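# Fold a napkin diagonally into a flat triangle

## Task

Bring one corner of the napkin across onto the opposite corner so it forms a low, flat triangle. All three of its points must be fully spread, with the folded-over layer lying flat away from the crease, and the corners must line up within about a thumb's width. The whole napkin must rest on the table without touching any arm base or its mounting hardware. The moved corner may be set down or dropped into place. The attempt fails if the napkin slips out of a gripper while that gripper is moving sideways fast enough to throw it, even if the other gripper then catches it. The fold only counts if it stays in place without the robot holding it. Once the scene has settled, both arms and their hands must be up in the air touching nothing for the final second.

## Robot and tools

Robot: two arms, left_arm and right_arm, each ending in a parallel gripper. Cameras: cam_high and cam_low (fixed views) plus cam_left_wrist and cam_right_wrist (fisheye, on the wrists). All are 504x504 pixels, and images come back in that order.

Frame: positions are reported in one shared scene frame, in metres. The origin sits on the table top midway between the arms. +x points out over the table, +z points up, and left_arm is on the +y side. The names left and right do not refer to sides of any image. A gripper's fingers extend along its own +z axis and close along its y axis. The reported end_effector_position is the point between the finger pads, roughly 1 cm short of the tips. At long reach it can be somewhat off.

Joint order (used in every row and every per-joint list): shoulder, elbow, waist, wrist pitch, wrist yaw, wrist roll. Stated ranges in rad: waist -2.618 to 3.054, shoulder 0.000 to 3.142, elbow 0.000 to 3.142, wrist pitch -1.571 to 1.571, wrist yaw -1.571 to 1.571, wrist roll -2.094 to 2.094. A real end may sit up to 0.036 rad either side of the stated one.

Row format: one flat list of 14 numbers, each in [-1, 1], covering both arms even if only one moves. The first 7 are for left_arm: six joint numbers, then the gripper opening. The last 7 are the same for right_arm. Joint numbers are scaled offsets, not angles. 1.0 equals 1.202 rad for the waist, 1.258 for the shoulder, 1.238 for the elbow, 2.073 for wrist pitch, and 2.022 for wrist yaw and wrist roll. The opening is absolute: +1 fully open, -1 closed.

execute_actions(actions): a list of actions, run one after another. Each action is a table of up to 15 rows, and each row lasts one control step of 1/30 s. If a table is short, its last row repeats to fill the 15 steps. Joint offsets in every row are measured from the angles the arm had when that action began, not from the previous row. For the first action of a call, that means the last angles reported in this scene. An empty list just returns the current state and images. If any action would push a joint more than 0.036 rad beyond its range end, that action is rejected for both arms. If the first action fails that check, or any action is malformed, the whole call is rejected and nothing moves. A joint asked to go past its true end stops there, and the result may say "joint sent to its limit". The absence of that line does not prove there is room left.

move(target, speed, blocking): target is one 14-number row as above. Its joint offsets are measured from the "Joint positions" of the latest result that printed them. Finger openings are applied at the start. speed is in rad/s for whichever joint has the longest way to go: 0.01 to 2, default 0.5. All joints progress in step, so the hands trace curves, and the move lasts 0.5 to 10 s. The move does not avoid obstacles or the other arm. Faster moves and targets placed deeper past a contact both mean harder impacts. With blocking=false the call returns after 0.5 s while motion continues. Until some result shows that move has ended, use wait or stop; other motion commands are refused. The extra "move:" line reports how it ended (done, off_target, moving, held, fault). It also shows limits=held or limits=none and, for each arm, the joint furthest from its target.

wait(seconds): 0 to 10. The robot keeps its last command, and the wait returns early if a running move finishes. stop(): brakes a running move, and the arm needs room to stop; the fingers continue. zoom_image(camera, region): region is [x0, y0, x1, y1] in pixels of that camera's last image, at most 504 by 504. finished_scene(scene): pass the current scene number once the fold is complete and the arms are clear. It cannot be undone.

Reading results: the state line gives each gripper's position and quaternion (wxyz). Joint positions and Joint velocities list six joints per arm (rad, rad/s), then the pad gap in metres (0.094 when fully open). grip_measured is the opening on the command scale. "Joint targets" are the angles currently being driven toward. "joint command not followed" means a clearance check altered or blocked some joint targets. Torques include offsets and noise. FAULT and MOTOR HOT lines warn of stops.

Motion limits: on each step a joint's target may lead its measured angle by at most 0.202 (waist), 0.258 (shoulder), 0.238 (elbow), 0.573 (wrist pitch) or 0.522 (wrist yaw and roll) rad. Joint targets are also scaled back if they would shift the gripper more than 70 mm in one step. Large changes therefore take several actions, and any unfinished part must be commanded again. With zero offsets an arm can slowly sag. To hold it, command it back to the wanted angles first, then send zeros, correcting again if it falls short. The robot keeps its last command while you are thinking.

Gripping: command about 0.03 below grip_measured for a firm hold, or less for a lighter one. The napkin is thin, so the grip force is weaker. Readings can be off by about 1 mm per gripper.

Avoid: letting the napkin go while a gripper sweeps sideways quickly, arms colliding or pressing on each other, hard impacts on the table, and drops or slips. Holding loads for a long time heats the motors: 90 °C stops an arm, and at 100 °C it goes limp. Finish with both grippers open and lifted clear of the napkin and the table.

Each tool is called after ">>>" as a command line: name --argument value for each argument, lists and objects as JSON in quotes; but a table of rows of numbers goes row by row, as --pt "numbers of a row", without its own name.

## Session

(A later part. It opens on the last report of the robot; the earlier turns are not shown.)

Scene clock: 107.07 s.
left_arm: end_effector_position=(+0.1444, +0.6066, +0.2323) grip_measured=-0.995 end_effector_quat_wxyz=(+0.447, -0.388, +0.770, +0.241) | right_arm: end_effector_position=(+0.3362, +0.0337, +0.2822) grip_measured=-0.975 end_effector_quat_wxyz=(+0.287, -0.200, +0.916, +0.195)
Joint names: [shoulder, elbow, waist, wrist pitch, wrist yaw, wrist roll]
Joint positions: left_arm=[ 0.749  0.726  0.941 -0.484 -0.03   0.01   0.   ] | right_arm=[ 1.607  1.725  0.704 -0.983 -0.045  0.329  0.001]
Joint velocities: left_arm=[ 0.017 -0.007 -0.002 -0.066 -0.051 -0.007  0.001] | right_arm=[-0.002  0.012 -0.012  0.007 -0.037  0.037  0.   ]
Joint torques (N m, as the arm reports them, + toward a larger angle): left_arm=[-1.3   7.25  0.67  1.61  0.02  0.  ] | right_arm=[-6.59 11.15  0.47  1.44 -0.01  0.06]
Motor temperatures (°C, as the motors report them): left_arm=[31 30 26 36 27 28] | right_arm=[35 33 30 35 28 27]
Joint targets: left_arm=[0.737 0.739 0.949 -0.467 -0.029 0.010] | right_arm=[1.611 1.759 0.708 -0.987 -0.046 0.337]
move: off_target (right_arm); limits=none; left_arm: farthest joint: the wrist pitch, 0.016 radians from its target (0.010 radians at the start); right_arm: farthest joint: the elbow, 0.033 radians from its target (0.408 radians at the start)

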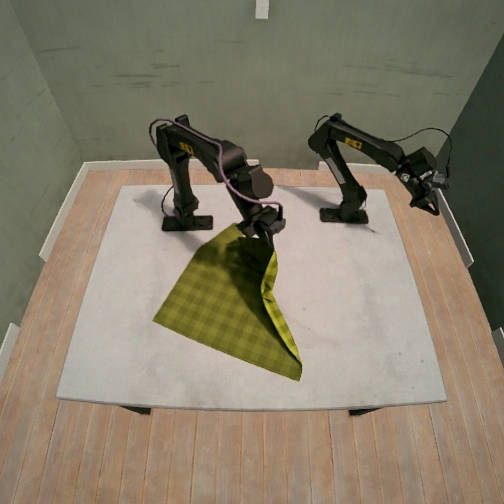

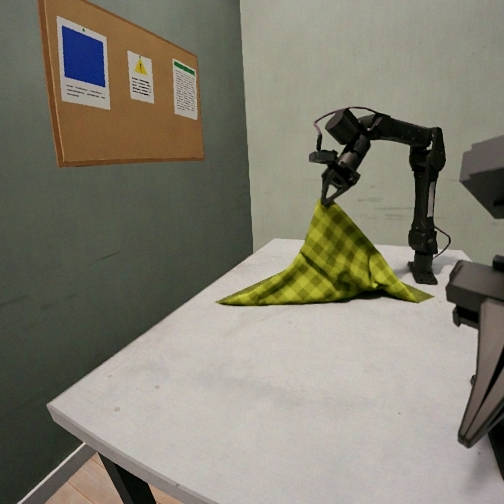

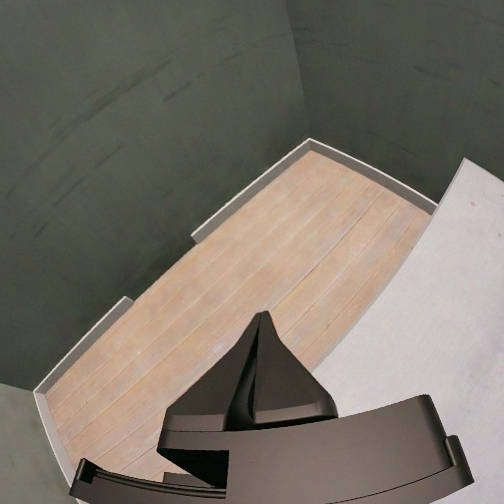

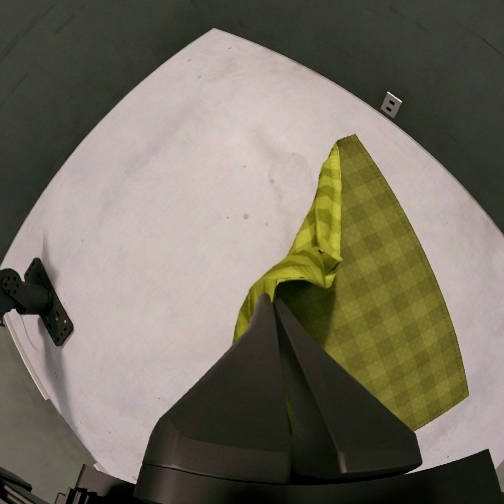

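>>> move --target '[-0.01,0.01,0,0.008,0,0,-1, 0.571,0.372,0.456,0.141,0,0.21,-1]' --speed 0.25

>>> zoom_image --camera "cam_high" --region '[140,180,380,410]'

Scene clock: 112.43 s.
left_arm: end_effector_position=(+0.1440, +0.6060, +0.2311) grip_measured=-0.995 end_effector_quat_wxyz=(+0.445, -0.388, +0.771, +0.240) | right_arm: end_effector_position=(+0.1871, +0.3242, +0.1243) grip_measured=-0.975 end_effector_quat_wxyz=(+0.151, -0.261, +0.910, +0.286)
Joint names: [shoulder, elbow, waist, wrist pitch, wrist yaw, wrist roll]
Joint positions: left_arm=[ 0.749  0.726  0.941 -0.489 -0.03   0.01   0.   ] | right_arm=[ 2.339  2.148  1.252 -0.724 -0.045  0.748  0.001]
Joint velocities: left_arm=[ 0.032  0.017 -0.012 -0.007 -0.051 -0.007  0.   ] | right_arm=[-0.002  0.012 -0.007  0.007 -0.022 -0.022 -0.   ]
Joint torques (N m, as the arm reports them, + toward a larger angle): left_arm=[-1.22  7.16  0.    1.67  0.02  0.01] | right_arm=[-14.39  11.94   0.05   1.79  -0.01   0.05]
Motor temperatures (°C, as the motors report them): left_arm=[30 31 26 37 27 28] | right_arm=[35 33 30 35 28 27]
Joint targets: left_arm=[0.737 0.739 0.941 -0.467 -0.030 0.010] | right_arm=[2.325 2.186 1.252 -0.690 -0.045 0.753]
move: off_target (left_arm, right_arm); limits=none; left_arm: farthest joint: the wrist pitch, 0.022 radians from its target (0.016 radians at the start); right_arm: farthest joint: the elbow, 0.038 radians from its target (0.460 radians at the start)

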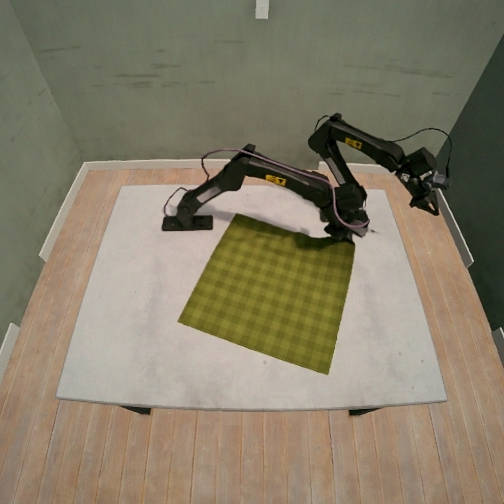

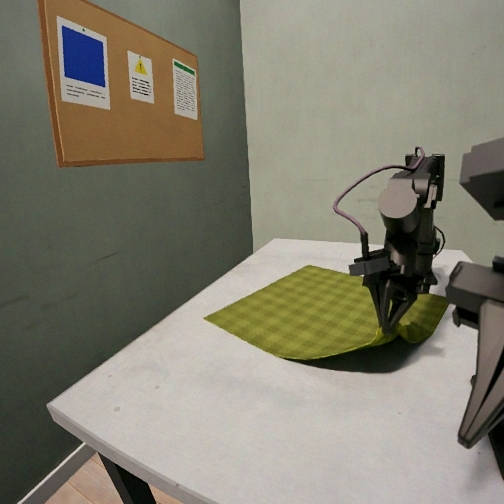

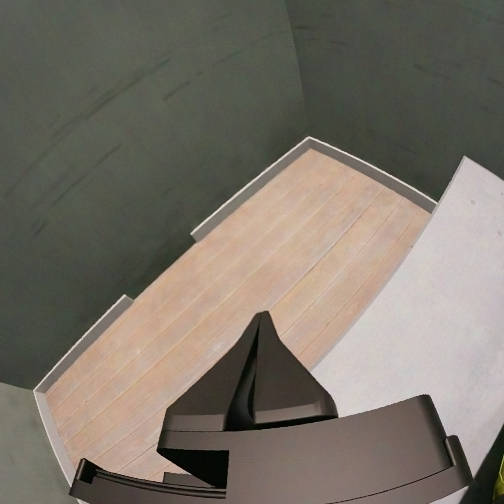

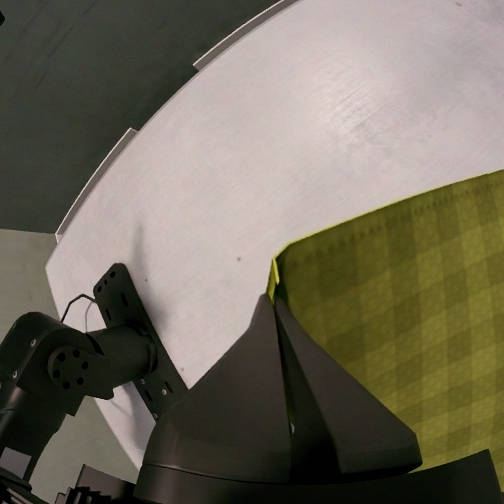

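Region (140, 180, 380, 410) of cam_high's 504x504 image, scaled by 2.100, with more detail than that image has; it fills the top 483 rows of this view, and the rest is white.

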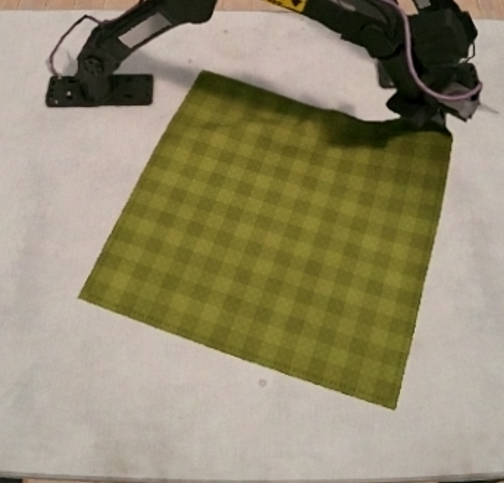

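>>> move --target '[-0.01,0.01,0,0.011,0,0,-1, -0.366,-0.296,-0.123,-0.024,0,-0.05,-1]' --speed 0.25

>>> move --target '[-0.01,0.01,0,0.011,0,0,-1, -0.319,-0.348,-0.263,0.043,0,-0.125,-1]' --speed 0.25

>>> zoom_image --camera "cam_high" --region '[140,180,380,410]'

Scene clock: 117.50 s.
left_arm: end_effector_position=(+0.1438, +0.6058, +0.2306) grip_measured=-0.995 end_effector_quat_wxyz=(+0.444, -0.388, +0.771, +0.239) | right_arm: end_effector_position=(+0.2306, +0.2114, +0.2028) grip_measured=-0.975 end_effector_quat_wxyz=(+0.189, -0.236, +0.913, +0.274)
Joint names: [shoulder, elbow, waist, wrist pitch, wrist yaw, wrist roll]
Joint positions: left_arm=[ 0.749  0.726  0.941 -0.492 -0.03   0.01   0.   ] | right_arm=[ 1.912  1.786  1.11  -0.768 -0.045  0.657  0.001]
Joint velocities: left_arm=[ 0.017  0.002 -0.017  0.066  0.007 -0.007 -0.001] | right_arm=[ 0.012  0.002 -0.012 -0.081  0.007 -0.095  0.   ]
Joint torques (N m, as the arm reports them, + toward a larger angle): left_arm=[-1.28  7.16  0.03  1.7  -0.01  0.  ] | right_arm=[-12.52   8.14  -0.56   1.38  -0.01  -0.15]
Motor temperatures (°C, as the motors report them): left_arm=[30 31 26 38 27 28] | right_arm=[37 33 30 35 28 27]
Joint targets: left_arm=[0.737 0.739 0.941 -0.467 -0.030 0.010] | right_arm=[1.878 1.781 1.104 -0.773 -0.045 0.646]
move: off_target (left_arm, right_arm); limits=none; left_arm: farthest joint: the wrist pitch, 0.025 radians from its target (0.023 radians at the start); right_arm: farthest joint: the shoulder, 0.033 radians from its target (0.460 radians at the start)

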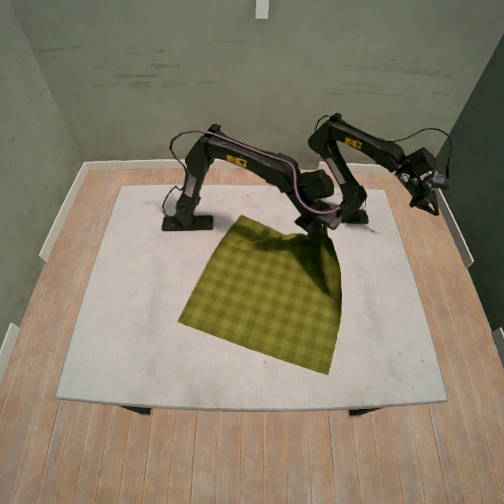

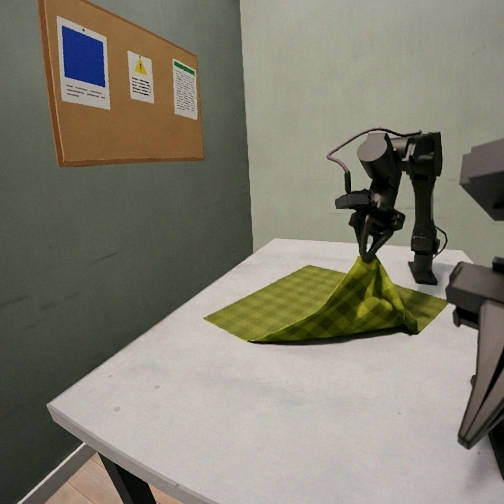

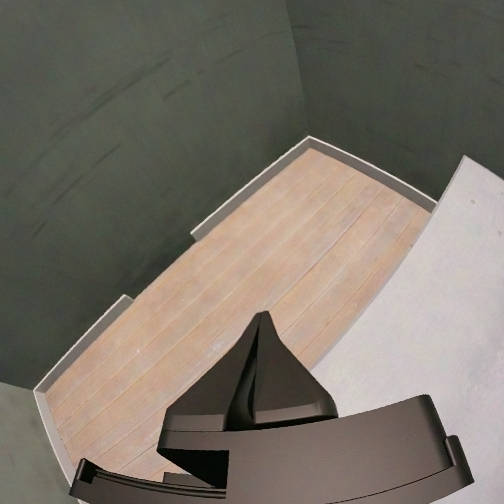

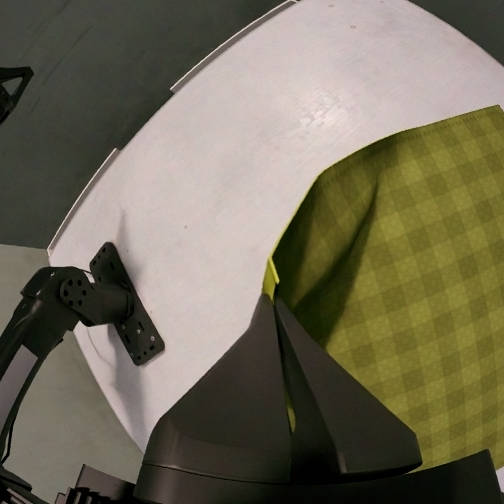

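Scene clock: 119.80 s.
left_arm: end_effector_position=(+0.1437, +0.6056, +0.2301) grip_measured=-0.995 end_effector_quat_wxyz=(+0.443, -0.389, +0.772, +0.239) | right_arm: end_effector_position=(+0.3020, +0.0565, +0.2026) grip_measured=-0.975 end_effector_quat_wxyz=(+0.256, -0.205, +0.921, +0.211)
Joint names: [shoulder, elbow, waist, wrist pitch, wrist yaw, wrist roll]
Joint positions: left_arm=[ 0.749  0.726  0.941 -0.493 -0.03   0.01   0.   ] | right_arm=[ 1.544  1.359  0.799 -0.711 -0.045  0.415  0.001]
Joint velocities: left_arm=[ 0.012 -0.007  0.017 -0.037  0.081  0.022 -0.   ] | right_arm=[-0.002 -0.002 -0.002 -0.022 -0.022  0.022  0.   ]
Joint torques (N m, as the arm reports them, + toward a larger angle): left_arm=[-1.21  7.18 -0.04  1.73 -0.02  0.  ] | right_arm=[-9.18  8.36 -0.54  1.8  -0.01 -0.13]
Motor temperatures (°C, as the motors report them): left_arm=[30 31 26 38 27 28] | right_arm=[38 33 30 35 28 27]
Joint targets: left_arm=[0.737 0.739 0.941 -0.469 -0.030 0.010] | right_arm=[1.510 1.356 0.793 -0.679 -0.045 0.405]
move: off_target (left_arm, right_arm); limits=none; left_arm: farthest joint: the wrist pitch, 0.024 radians from its target (0.022 radians at the start); right_arm: farthest joint: the shoulder, 0.033 radians from its target (0.401 radians at the start)

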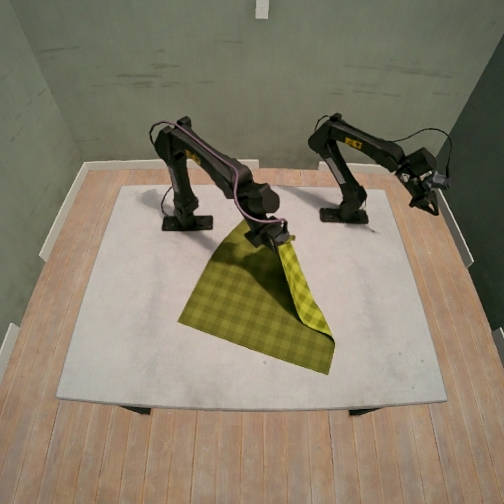

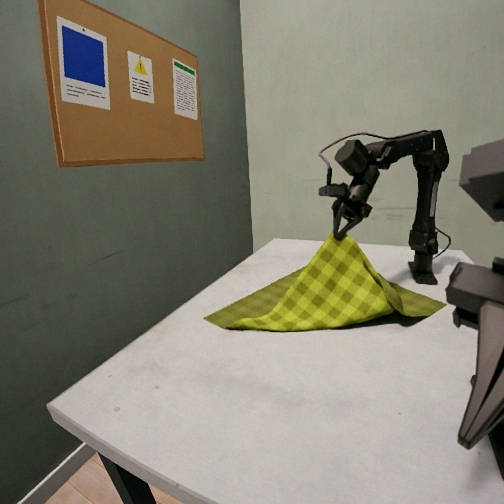

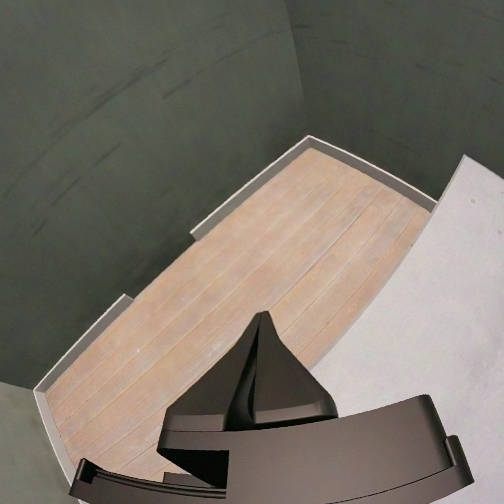

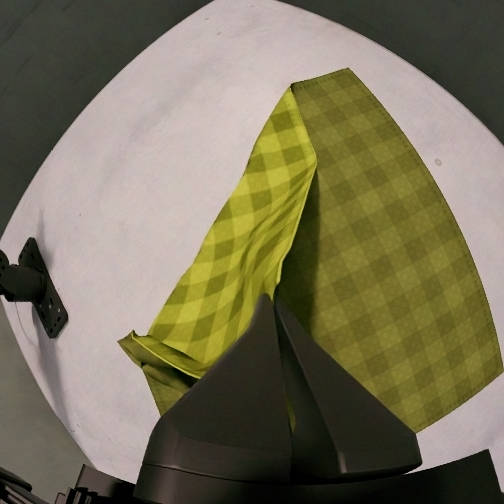

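Region (140, 180, 380, 410) of cam_high's 504x504 image, scaled by 2.100, with more detail than that image has; it fills the top 483 rows of this view, and the rest is white.

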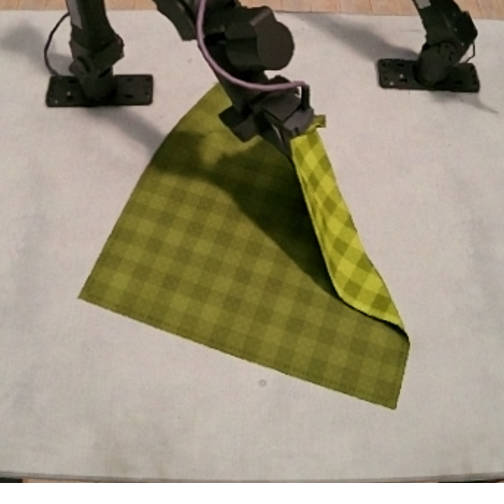

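>>> move --target '[-0.01,0.01,0,0.011,0,0,-1, -0.02,0.01,0,0.012,0,-0.4,-1]' --speed 0.6

>>> move --target '[-0.01,0.01,0,0.011,0,0,-1, -0.152,-0.277,-0.275,0.102,0,0,-1]' --speed 0.2

>>> zoom_image --camera "cam_high" --region '[140,180,380,410]'

Scene clock: 123.37 s.
left_arm: end_effector_position=(+0.1436, +0.6054, +0.2297) grip_measured=-0.995 end_effector_quat_wxyz=(+0.442, -0.389, +0.772, +0.238) | right_arm: end_effector_position=(+0.3020, +0.0565, +0.2026) grip_measured=-0.975 end_effector_quat_wxyz=(+0.318, -0.549, +0.767, +0.094)
Joint names: [shoulder, elbow, waist, wrist pitch, wrist yaw, wrist roll]
Joint positions: left_arm=[ 0.749  0.726  0.941 -0.495 -0.03   0.01   0.   ] | right_arm=[ 1.544  1.359  0.799 -0.711 -0.045 -0.388  0.001]
Joint velocities: left_arm=[ 0.017 -0.007 -0.012  0.007  0.007  0.007  0.   ] | right_arm=[-0.002  0.002  0.002 -0.007  0.022 -0.037 -0.   ]
Joint torques (N m, as the arm reports them, + toward a larger angle): left_arm=[-1.23  7.18  0.01  1.71  0.02  0.02] | right_arm=[-8.59  9.73  0.03  1.72 -0.01 -0.09]
Motor temperatures (°C, as the motors report them): left_arm=[29 31 26 38 27 28] | right_arm=[37 33 30 35 28 27]
Joint targets: left_arm=[0.737 0.739 0.941 -0.471 -0.030 0.010] | right_arm=[1.518 1.371 0.799 -0.687 -0.045 -0.394]
move: off_target (left_arm, right_arm); limits=none; left_arm: farthest joint: the wrist pitch, 0.025 radians from its target (0.023 radians at the start); right_arm: farthest joint: the shoulder, 0.025 radians from its target (0.025 radians at the start)

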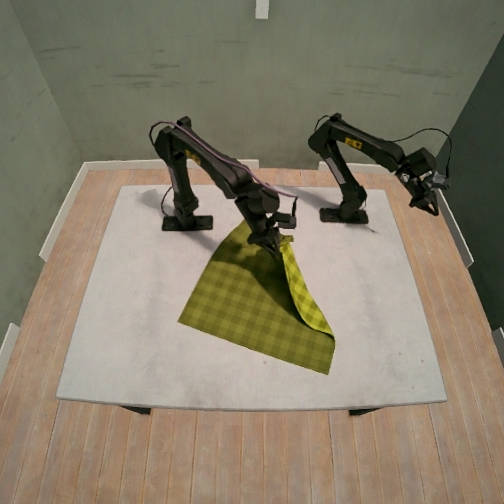

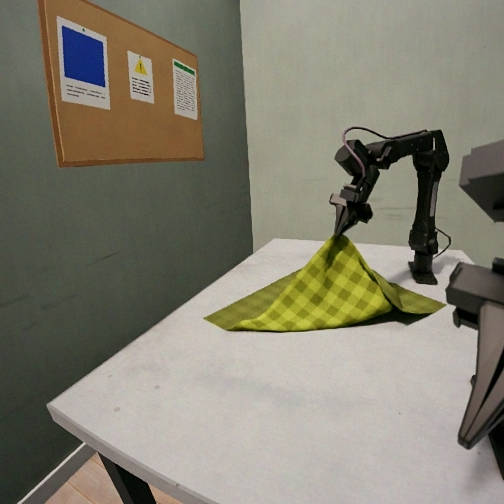

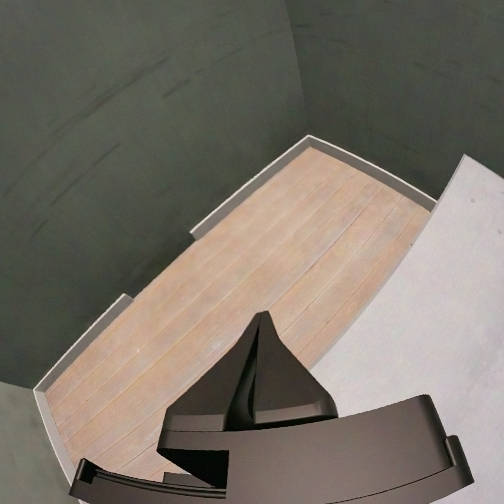

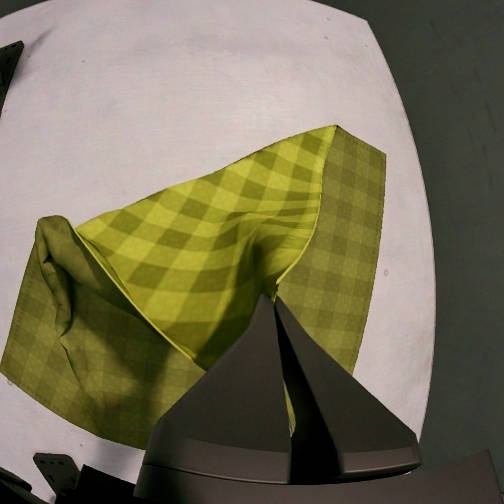

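Scene clock: 125.67 s.
left_arm: end_effector_position=(+0.1434, +0.6052, +0.2292) grip_measured=-0.995 end_effector_quat_wxyz=(+0.441, -0.389, +0.773, +0.238) | right_arm: end_effector_position=(+0.3510, -0.0685, +0.1515) grip_measured=-0.975 end_effector_quat_wxyz=(+0.328, -0.418, +0.846, +0.042)
Joint names: [shoulder, elbow, waist, wrist pitch, wrist yaw, wrist roll]
Joint positions: left_arm=[ 0.749  0.726  0.941 -0.498 -0.03   0.01   0.   ] | right_arm=[ 1.386  1.018  0.476 -0.53  -0.045 -0.388  0.001]
Joint velocities: left_arm=[-0.007  0.007 -0.027 -0.066 -0.022  0.051 -0.   ] | right_arm=[-0.007 -0.002 -0.012  0.007 -0.022  0.037 -0.002]
Joint torques (N m, as the arm reports them, + toward a larger angle): left_arm=[-1.18  7.16 -0.01  1.7   0.   -0.02] | right_arm=[-7.77  8.47 -0.63  1.77 -0.01 -0.02]
Motor temperatures (°C, as the motors report them): left_arm=[29 31 26 38 27 28] | right_arm=[37 33 30 36 28 27]
Joint targets: left_arm=[0.737 0.739 0.941 -0.473 -0.030 0.010] | right_arm=[1.352 1.016 0.469 -0.500 -0.045 -0.388]
move: off_target (left_arm, right_arm); limits=none; left_arm: farthest joint: the wrist pitch, 0.025 radians from its target (0.023 radians at the start); right_arm: farthest joint: the shoulder, 0.034 radians from its target (0.191 radians at the start)

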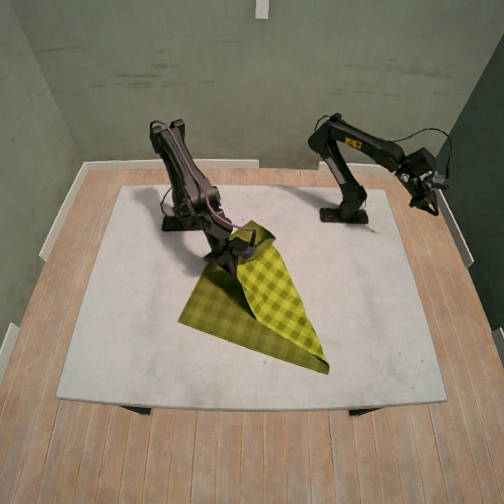

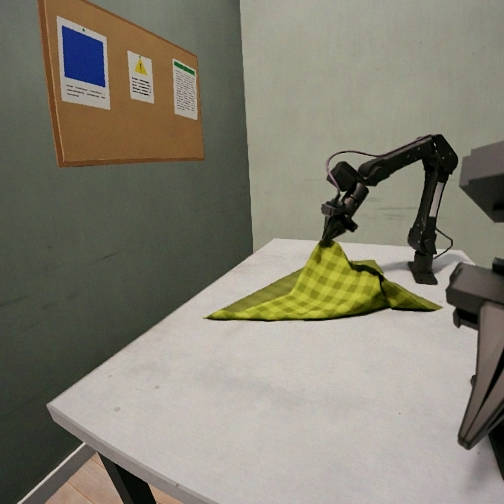

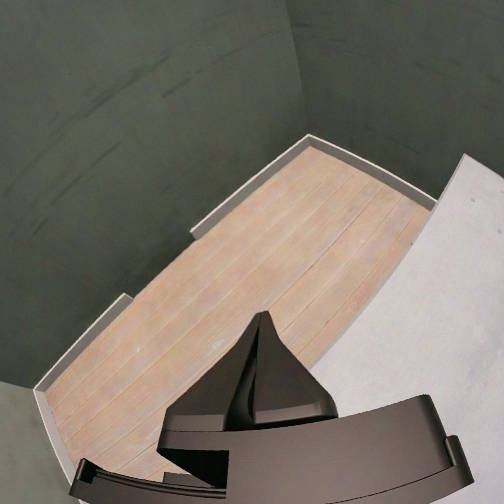

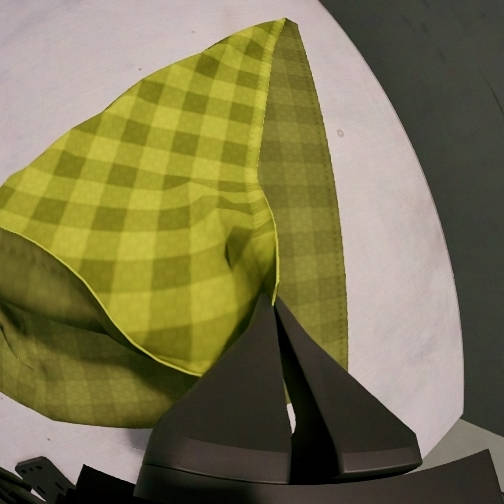

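Region (140, 180, 380, 410) of cam_high's 504x504 image, scaled by 2.100, with more detail than that image has; it fills the top 483 rows of this view, and the rest is white.

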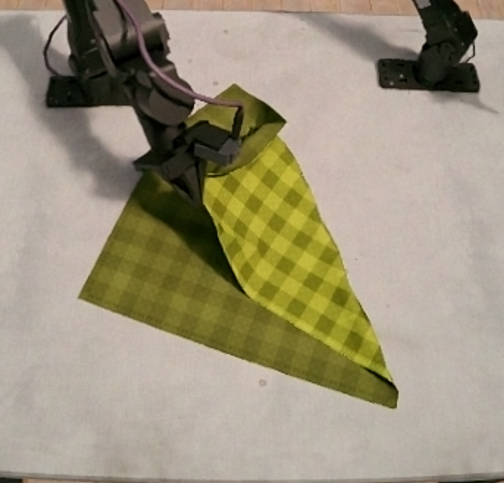

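>>> move --target '[-0.01,0.01,-0.99,0.011,0,0,-1, -0.02,0.01,0,0.012,0,0,-1]' --speed 1.0

>>> move --target '[-0.01,0.01,-0.995,0.011,0,0,-1, -0.02,0.01,0,0.012,0,0,-1]' --speed 1.0

>>> move --target '[0.705,0.21,0,0.057,0.015,0,-1, -0.02,0.01,0,0.012,0,0,-1]' --speed 0.6

Scene clock: 130.10 s.
left_arm: end_effector_position=(+0.2555, +0.3036, +0.2288) grip_measured=-0.995 end_effector_quat_wxyz=(+0.498, +0.108, +0.859, -0.049) | right_arm: end_effector_position=(+0.3510, -0.0685, +0.1516) grip_measured=-0.975 end_effector_quat_wxyz=(+0.328, -0.418, +0.846, +0.042)
Joint names: [shoulder, elbow, waist, wrist pitch, wrist yaw, wrist roll]
Joint positions: left_arm=[ 0.749  0.726 -0.241 -0.5   -0.029  0.01   0.   ] | right_arm=[ 1.386  1.018  0.476 -0.53  -0.045 -0.388  0.001]
Joint velocities: left_arm=[-0.002  0.002 -0.002 -0.081  0.051  0.022 -0.   ] | right_arm=[ 0.007  0.012  0.002 -0.007 -0.051 -0.022  0.   ]
Joint torques (N m, as the arm reports them, + toward a larger angle): left_arm=[-1.23  7.19 -0.72  1.69 -0.02 -0.01] | right_arm=[-7.12  9.73  0.03  1.71  0.   -0.02]
Motor temperatures (°C, as the motors report them): left_arm=[29 31 26 39 27 28] | right_arm=[36 33 30 36 28 27]
Joint targets: left_arm=[0.737 0.739 -0.249 -0.475 -0.030 0.010] | right_arm=[1.361 1.030 0.476 -0.505 -0.045 -0.388]
move: off_target (left_arm, right_arm); limits=none; left_arm: farthest joint: the wrist pitch, 0.024 radians from its target (0.022 radians at the start); right_arm: farthest joint: the shoulder, 0.026 radians from its target (0.026 radians at the start)

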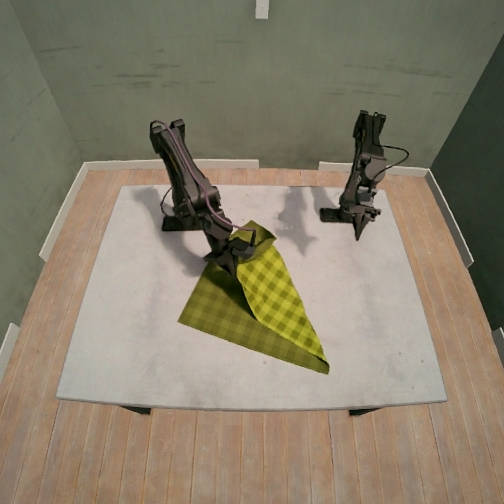

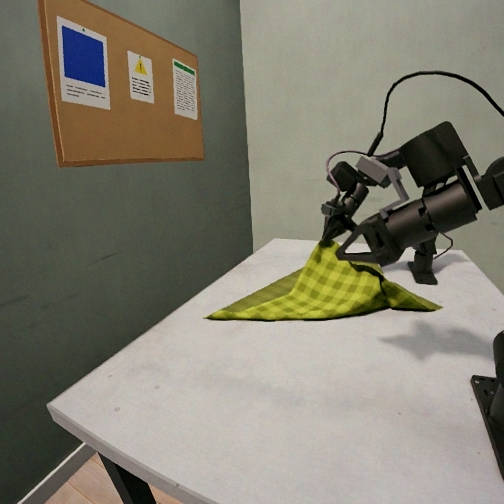

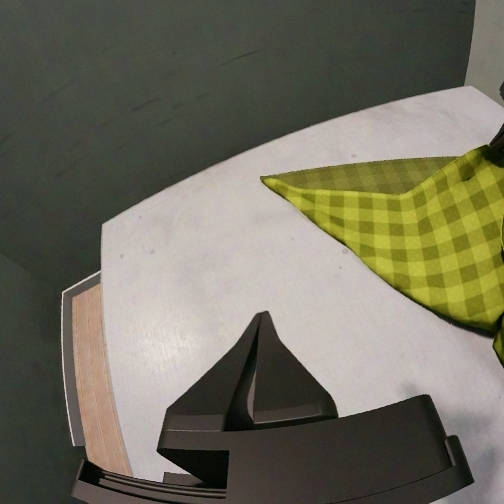

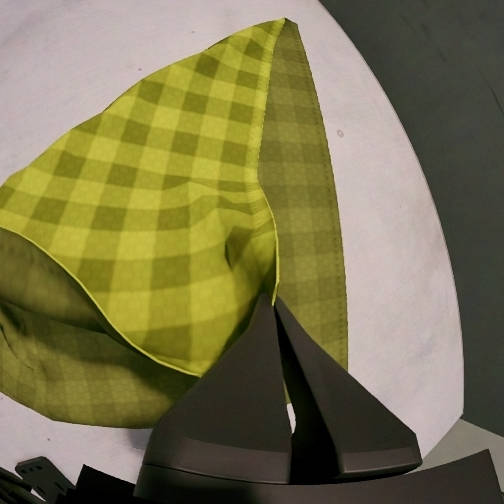

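Scene clock: 131.77 s.
left_arm: end_effector_position=(+0.0172, +0.0858, +0.2284) grip_measured=-0.995 end_effector_quat_wxyz=(+0.385, +0.571, +0.651, -0.319) | right_arm: end_effector_position=(+0.3510, -0.0685, +0.1516) grip_measured=-0.975 end_effector_quat_wxyz=(+0.328, -0.418, +0.846, +0.042)
Joint names: [shoulder, elbow, waist, wrist pitch, wrist yaw, wrist roll]
Joint positions: left_arm=[ 0.749  0.726 -1.429 -0.501 -0.028  0.01   0.   ] | right_arm=[ 1.386  1.018  0.476 -0.53  -0.045 -0.388  0.001]
Joint velocities: left_arm=[-0.022  0.002 -0.002 -0.007 -0.037 -0.022  0.001] | right_arm=[ 0.012 -0.002 -0.002 -0.066 -0.051  0.022  0.001]
Joint torques (N m, as the arm reports them, + toward a larger angle): left_arm=[-1.18  7.22 -0.68  1.71  0.   -0.01] | right_arm=[-7.12  9.73  0.04  1.72 -0.01 -0.02]
Motor temperatures (°C, as the motors report them): left_arm=[29 31 26 39 27 28] | right_arm=[36 33 30 36 28 27]
Joint targets: left_arm=[0.737 0.739 -1.437 -0.477 -0.029 0.010] | right_arm=[1.361 1.030 0.476 -0.505 -0.045 -0.388]
move: off_target (left_arm, right_arm); limits=none; left_arm: farthest joint: the wrist pitch, 0.024 radians from its target (0.022 radians at the start); right_arm: farthest joint: the shoulder, 0.026 radians from its target (0.026 radians at the start)

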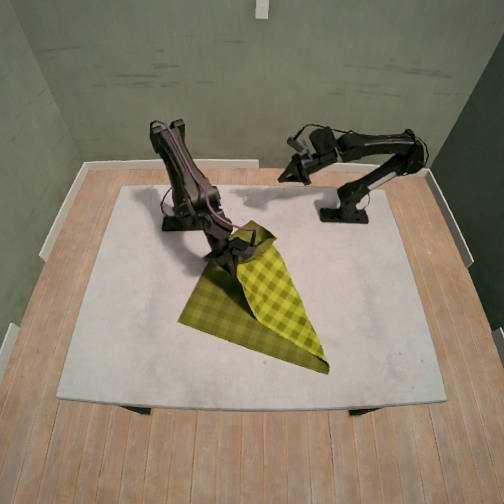

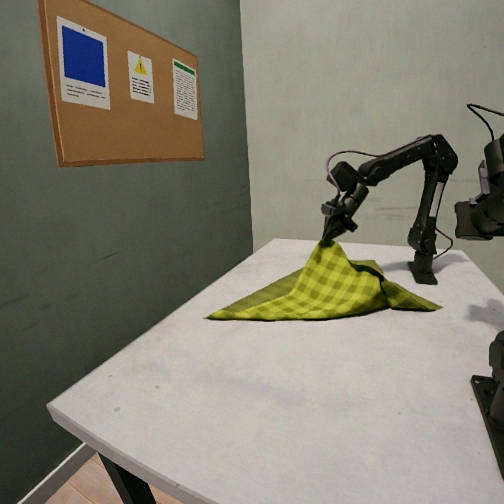

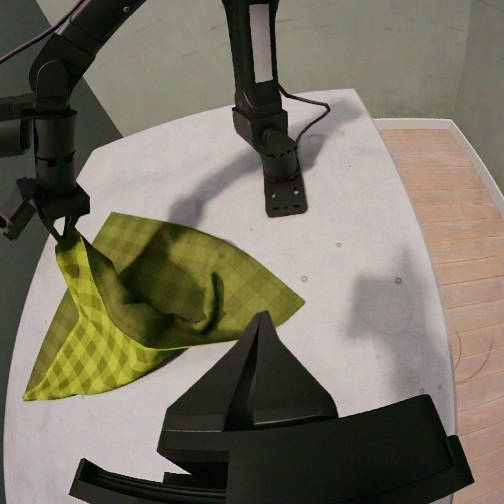

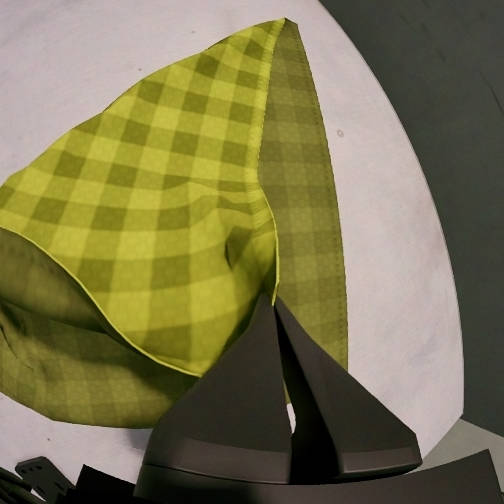

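Scene clock: 133.77 s.
left_arm: end_effector_position=(+0.0247, -0.0048, +0.0494) grip_measured=-0.995 end_effector_quat_wxyz=(+0.177, +0.646, +0.727, -0.151) | right_arm: end_effector_position=(+0.3510, -0.0685, +0.1516) grip_measured=-0.975 end_effector_quat_wxyz=(+0.328, -0.418, +0.846, +0.042)
Joint names: [shoulder, elbow, waist, wrist pitch, wrist yaw, wrist roll]
Joint positions: left_arm=[ 1.646  0.951 -1.429 -0.405 -0.005  0.01   0.   ] | right_arm=[ 1.386  1.018  0.476 -0.53  -0.045 -0.388  0.001]
Joint velocities: left_arm=[-0.032 -0.002  0.002 -0.066 -0.037  0.066 -0.   ] | right_arm=[-0.007 -0.022 -0.017 -0.051 -0.022  0.007 -0.   ]
Joint torques (N m, as the arm reports them, + toward a larger angle): left_arm=[-6.74  8.03 -0.05  1.1   0.07 -0.01] | right_arm=[-7.13  9.72  0.04  1.72  0.   -0.02]
Motor temperatures (°C, as the motors report them): left_arm=[29 31 26 39 27 28] | right_arm=[36 33 30 36 28 27]
Joint targets: left_arm=[1.636 0.986 -1.429 -0.383 0.003 0.010] | right_arm=[1.361 1.030 0.476 -0.505 -0.045 -0.388]
move: off_target (left_arm, right_arm); limits=none; left_arm: farthest joint: the elbow, 0.035 radians from its target (0.260 radians at the start); right_arm: farthest joint: the shoulder, 0.026 radians from its target (0.026 radians at the start)

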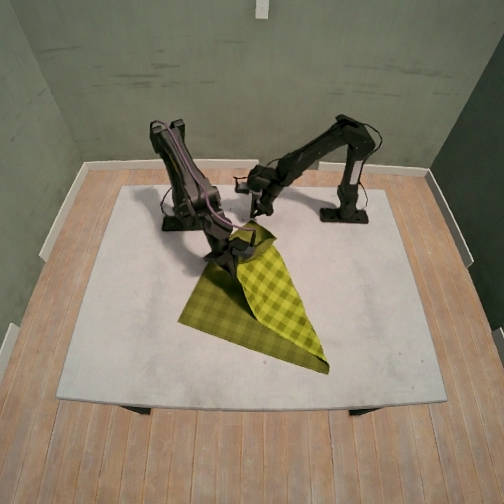

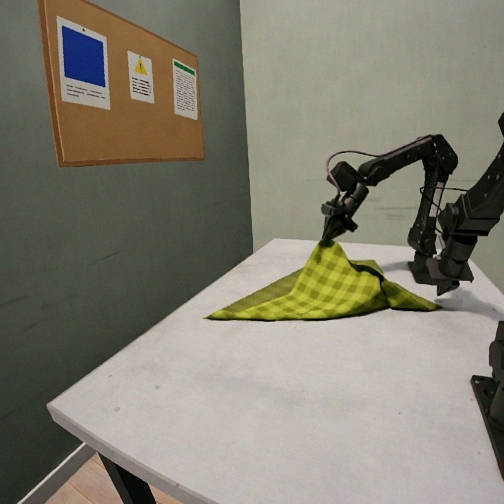

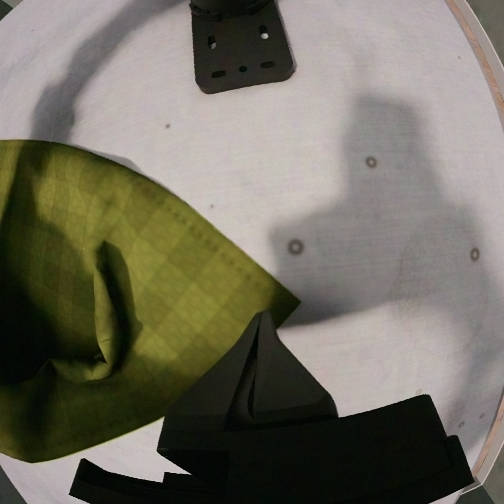

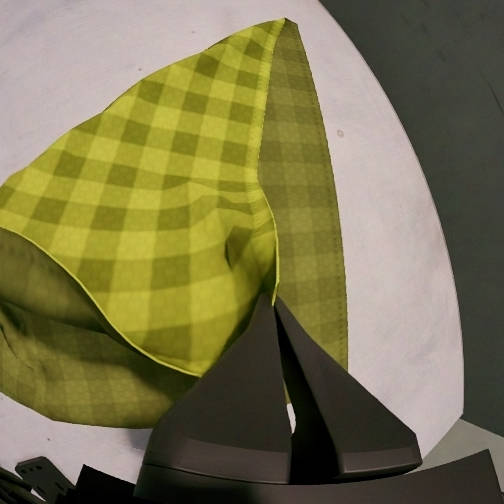

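>>> execute_actions --actions '[]'

>>> zoom_image --camera "cam_high" --region '[120, 160, 400, 420]'

Scene clock: 138.77 s.
left_arm: end_effector_position=(+0.0247, -0.0049, +0.0495) grip_measured=-0.995 end_effector_quat_wxyz=(+0.177, +0.646, +0.727, -0.151) | right_arm: end_effector_position=(+0.3510, -0.0685, +0.1516) grip_measured=-0.975 end_effector_quat_wxyz=(+0.328, -0.418, +0.846, +0.042)
Joint names: [shoulder, elbow, waist, wrist pitch, wrist yaw, wrist roll]
Joint positions: left_arm=[ 1.646  0.951 -1.429 -0.405 -0.005  0.01   0.   ] | right_arm=[ 1.386  1.018  0.476 -0.53  -0.045 -0.388  0.001]
Joint velocities: left_arm=[-0.002  0.017 -0.002 -0.081  0.007  0.007 -0.   ] | right_arm=[-0.002  0.002 -0.012  0.007  0.007  0.007 -0.   ]
Joint torques (N m, as the arm reports them, + toward a larger angle): left_arm=[-6.75  8.1  -0.06  1.09  0.09  0.01] | right_arm=[-7.12  9.73  0.04  1.72  0.   -0.02]
Motor temperatures (°C, as the motors report them): left_arm=[30 32 26 38 27 28] | right_arm=[35 33 30 36 28 27]
Joint targets: left_arm=[1.636 0.986 -1.429 -0.383 0.003 0.010] | right_arm=[1.361 1.030 0.476 -0.505 -0.045 -0.388]

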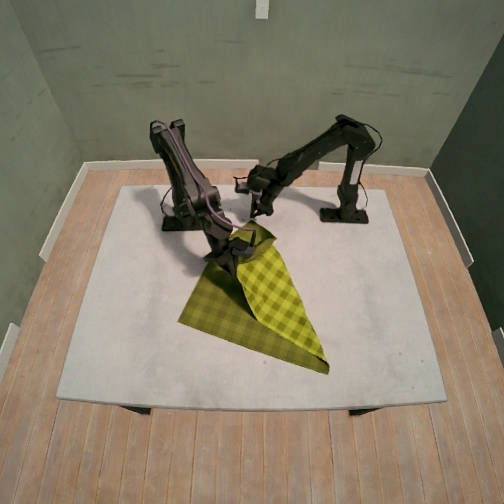

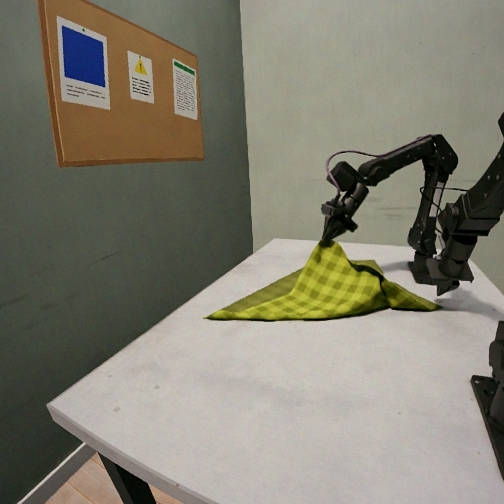

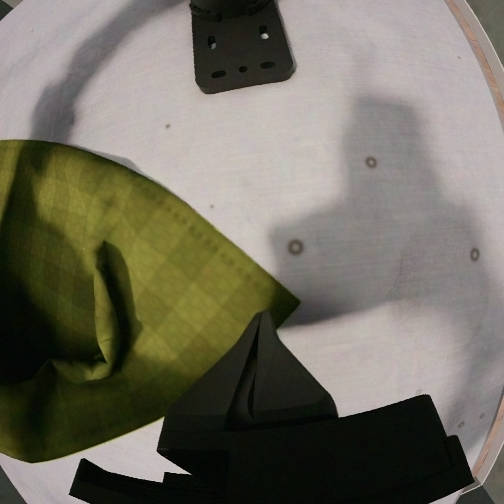

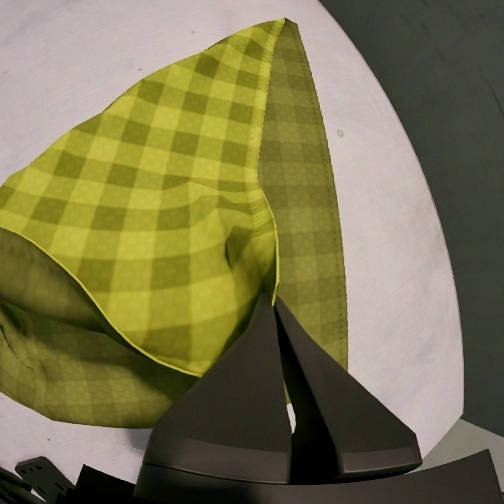

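Region (120, 160, 400, 420) of cam_high's 504x504 image, scaled by 1.800, with more detail than that image has; it fills the top 468 rows of this view, and the rest is white.

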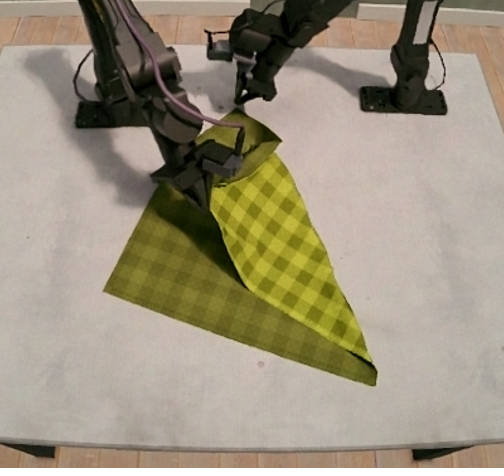

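>>> move --target '[0.072,0.02,0,0.011,0,0,-1,-0.02,0.01,0,0.012,0,0,-1]' --speed 0.15

Scene clock: 140.93 s.
left_arm: end_effector_position=(+0.0237, +0.0027, +0.0163) grip_measured=-0.995 end_effector_quat_wxyz=(+0.143, +0.653, +0.734, -0.122) | right_arm: end_effector_position=(+0.3510, -0.0685, +0.1516) grip_measured=-0.975 end_effector_quat_wxyz=(+0.328, -0.418, +0.846, +0.042)
Joint names: [shoulder, elbow, waist, wrist pitch, wrist yaw, wrist roll]
Joint positions: left_arm=[ 1.74   0.951 -1.429 -0.403 -0.005  0.01   0.   ] | right_arm=[ 1.386  1.018  0.476 -0.53  -0.045 -0.388  0.001]
Joint velocities: left_arm=[ 0.017  0.007  0.017  0.037  0.022  0.022 -0.001] | right_arm=[-0.012  0.022  0.002 -0.022  0.007 -0.051 -0.   ]
Joint torques (N m, as the arm reports them, + toward a larger angle): left_arm=[-6.68  7.    0.01  0.95  0.01  0.01] | right_arm=[-7.13  9.73  0.03  1.72 -0.01 -0.02]
Motor temperatures (°C, as the motors report them): left_arm=[30 32 26 38 27 28] | right_arm=[35 33 30 36 28 27]
Joint targets: left_arm=[1.737 0.975 -1.429 -0.382 -0.005 0.010] | right_arm=[1.361 1.030 0.476 -0.505 -0.045 -0.388]
move: off_target (left_arm, right_arm); limits=none; left_arm: farthest joint: the elbow, 0.025 radians from its target (0.025 radians at the start); right_arm: farthest joint: the shoulder, 0.026 radians from its target (0.026 radians at the start)

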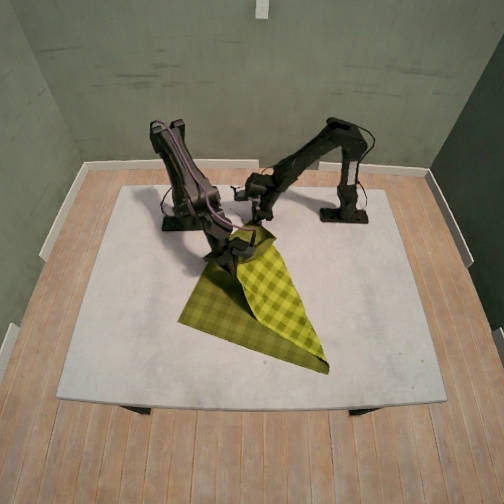

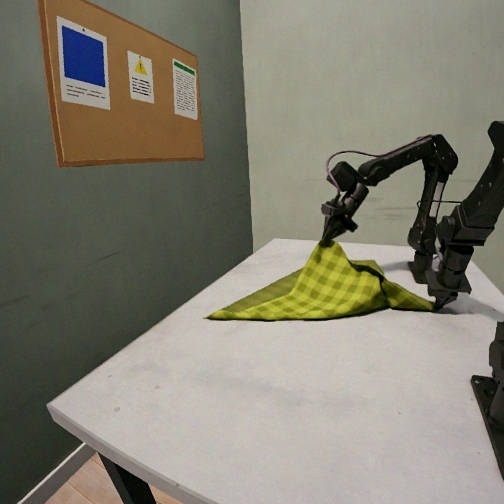

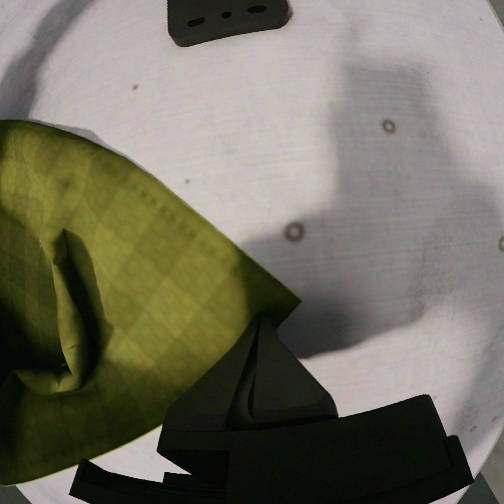

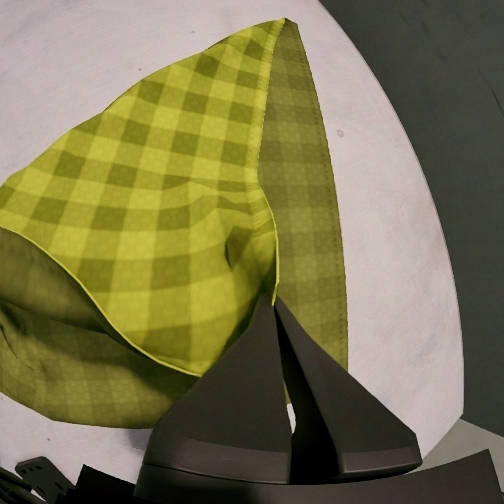

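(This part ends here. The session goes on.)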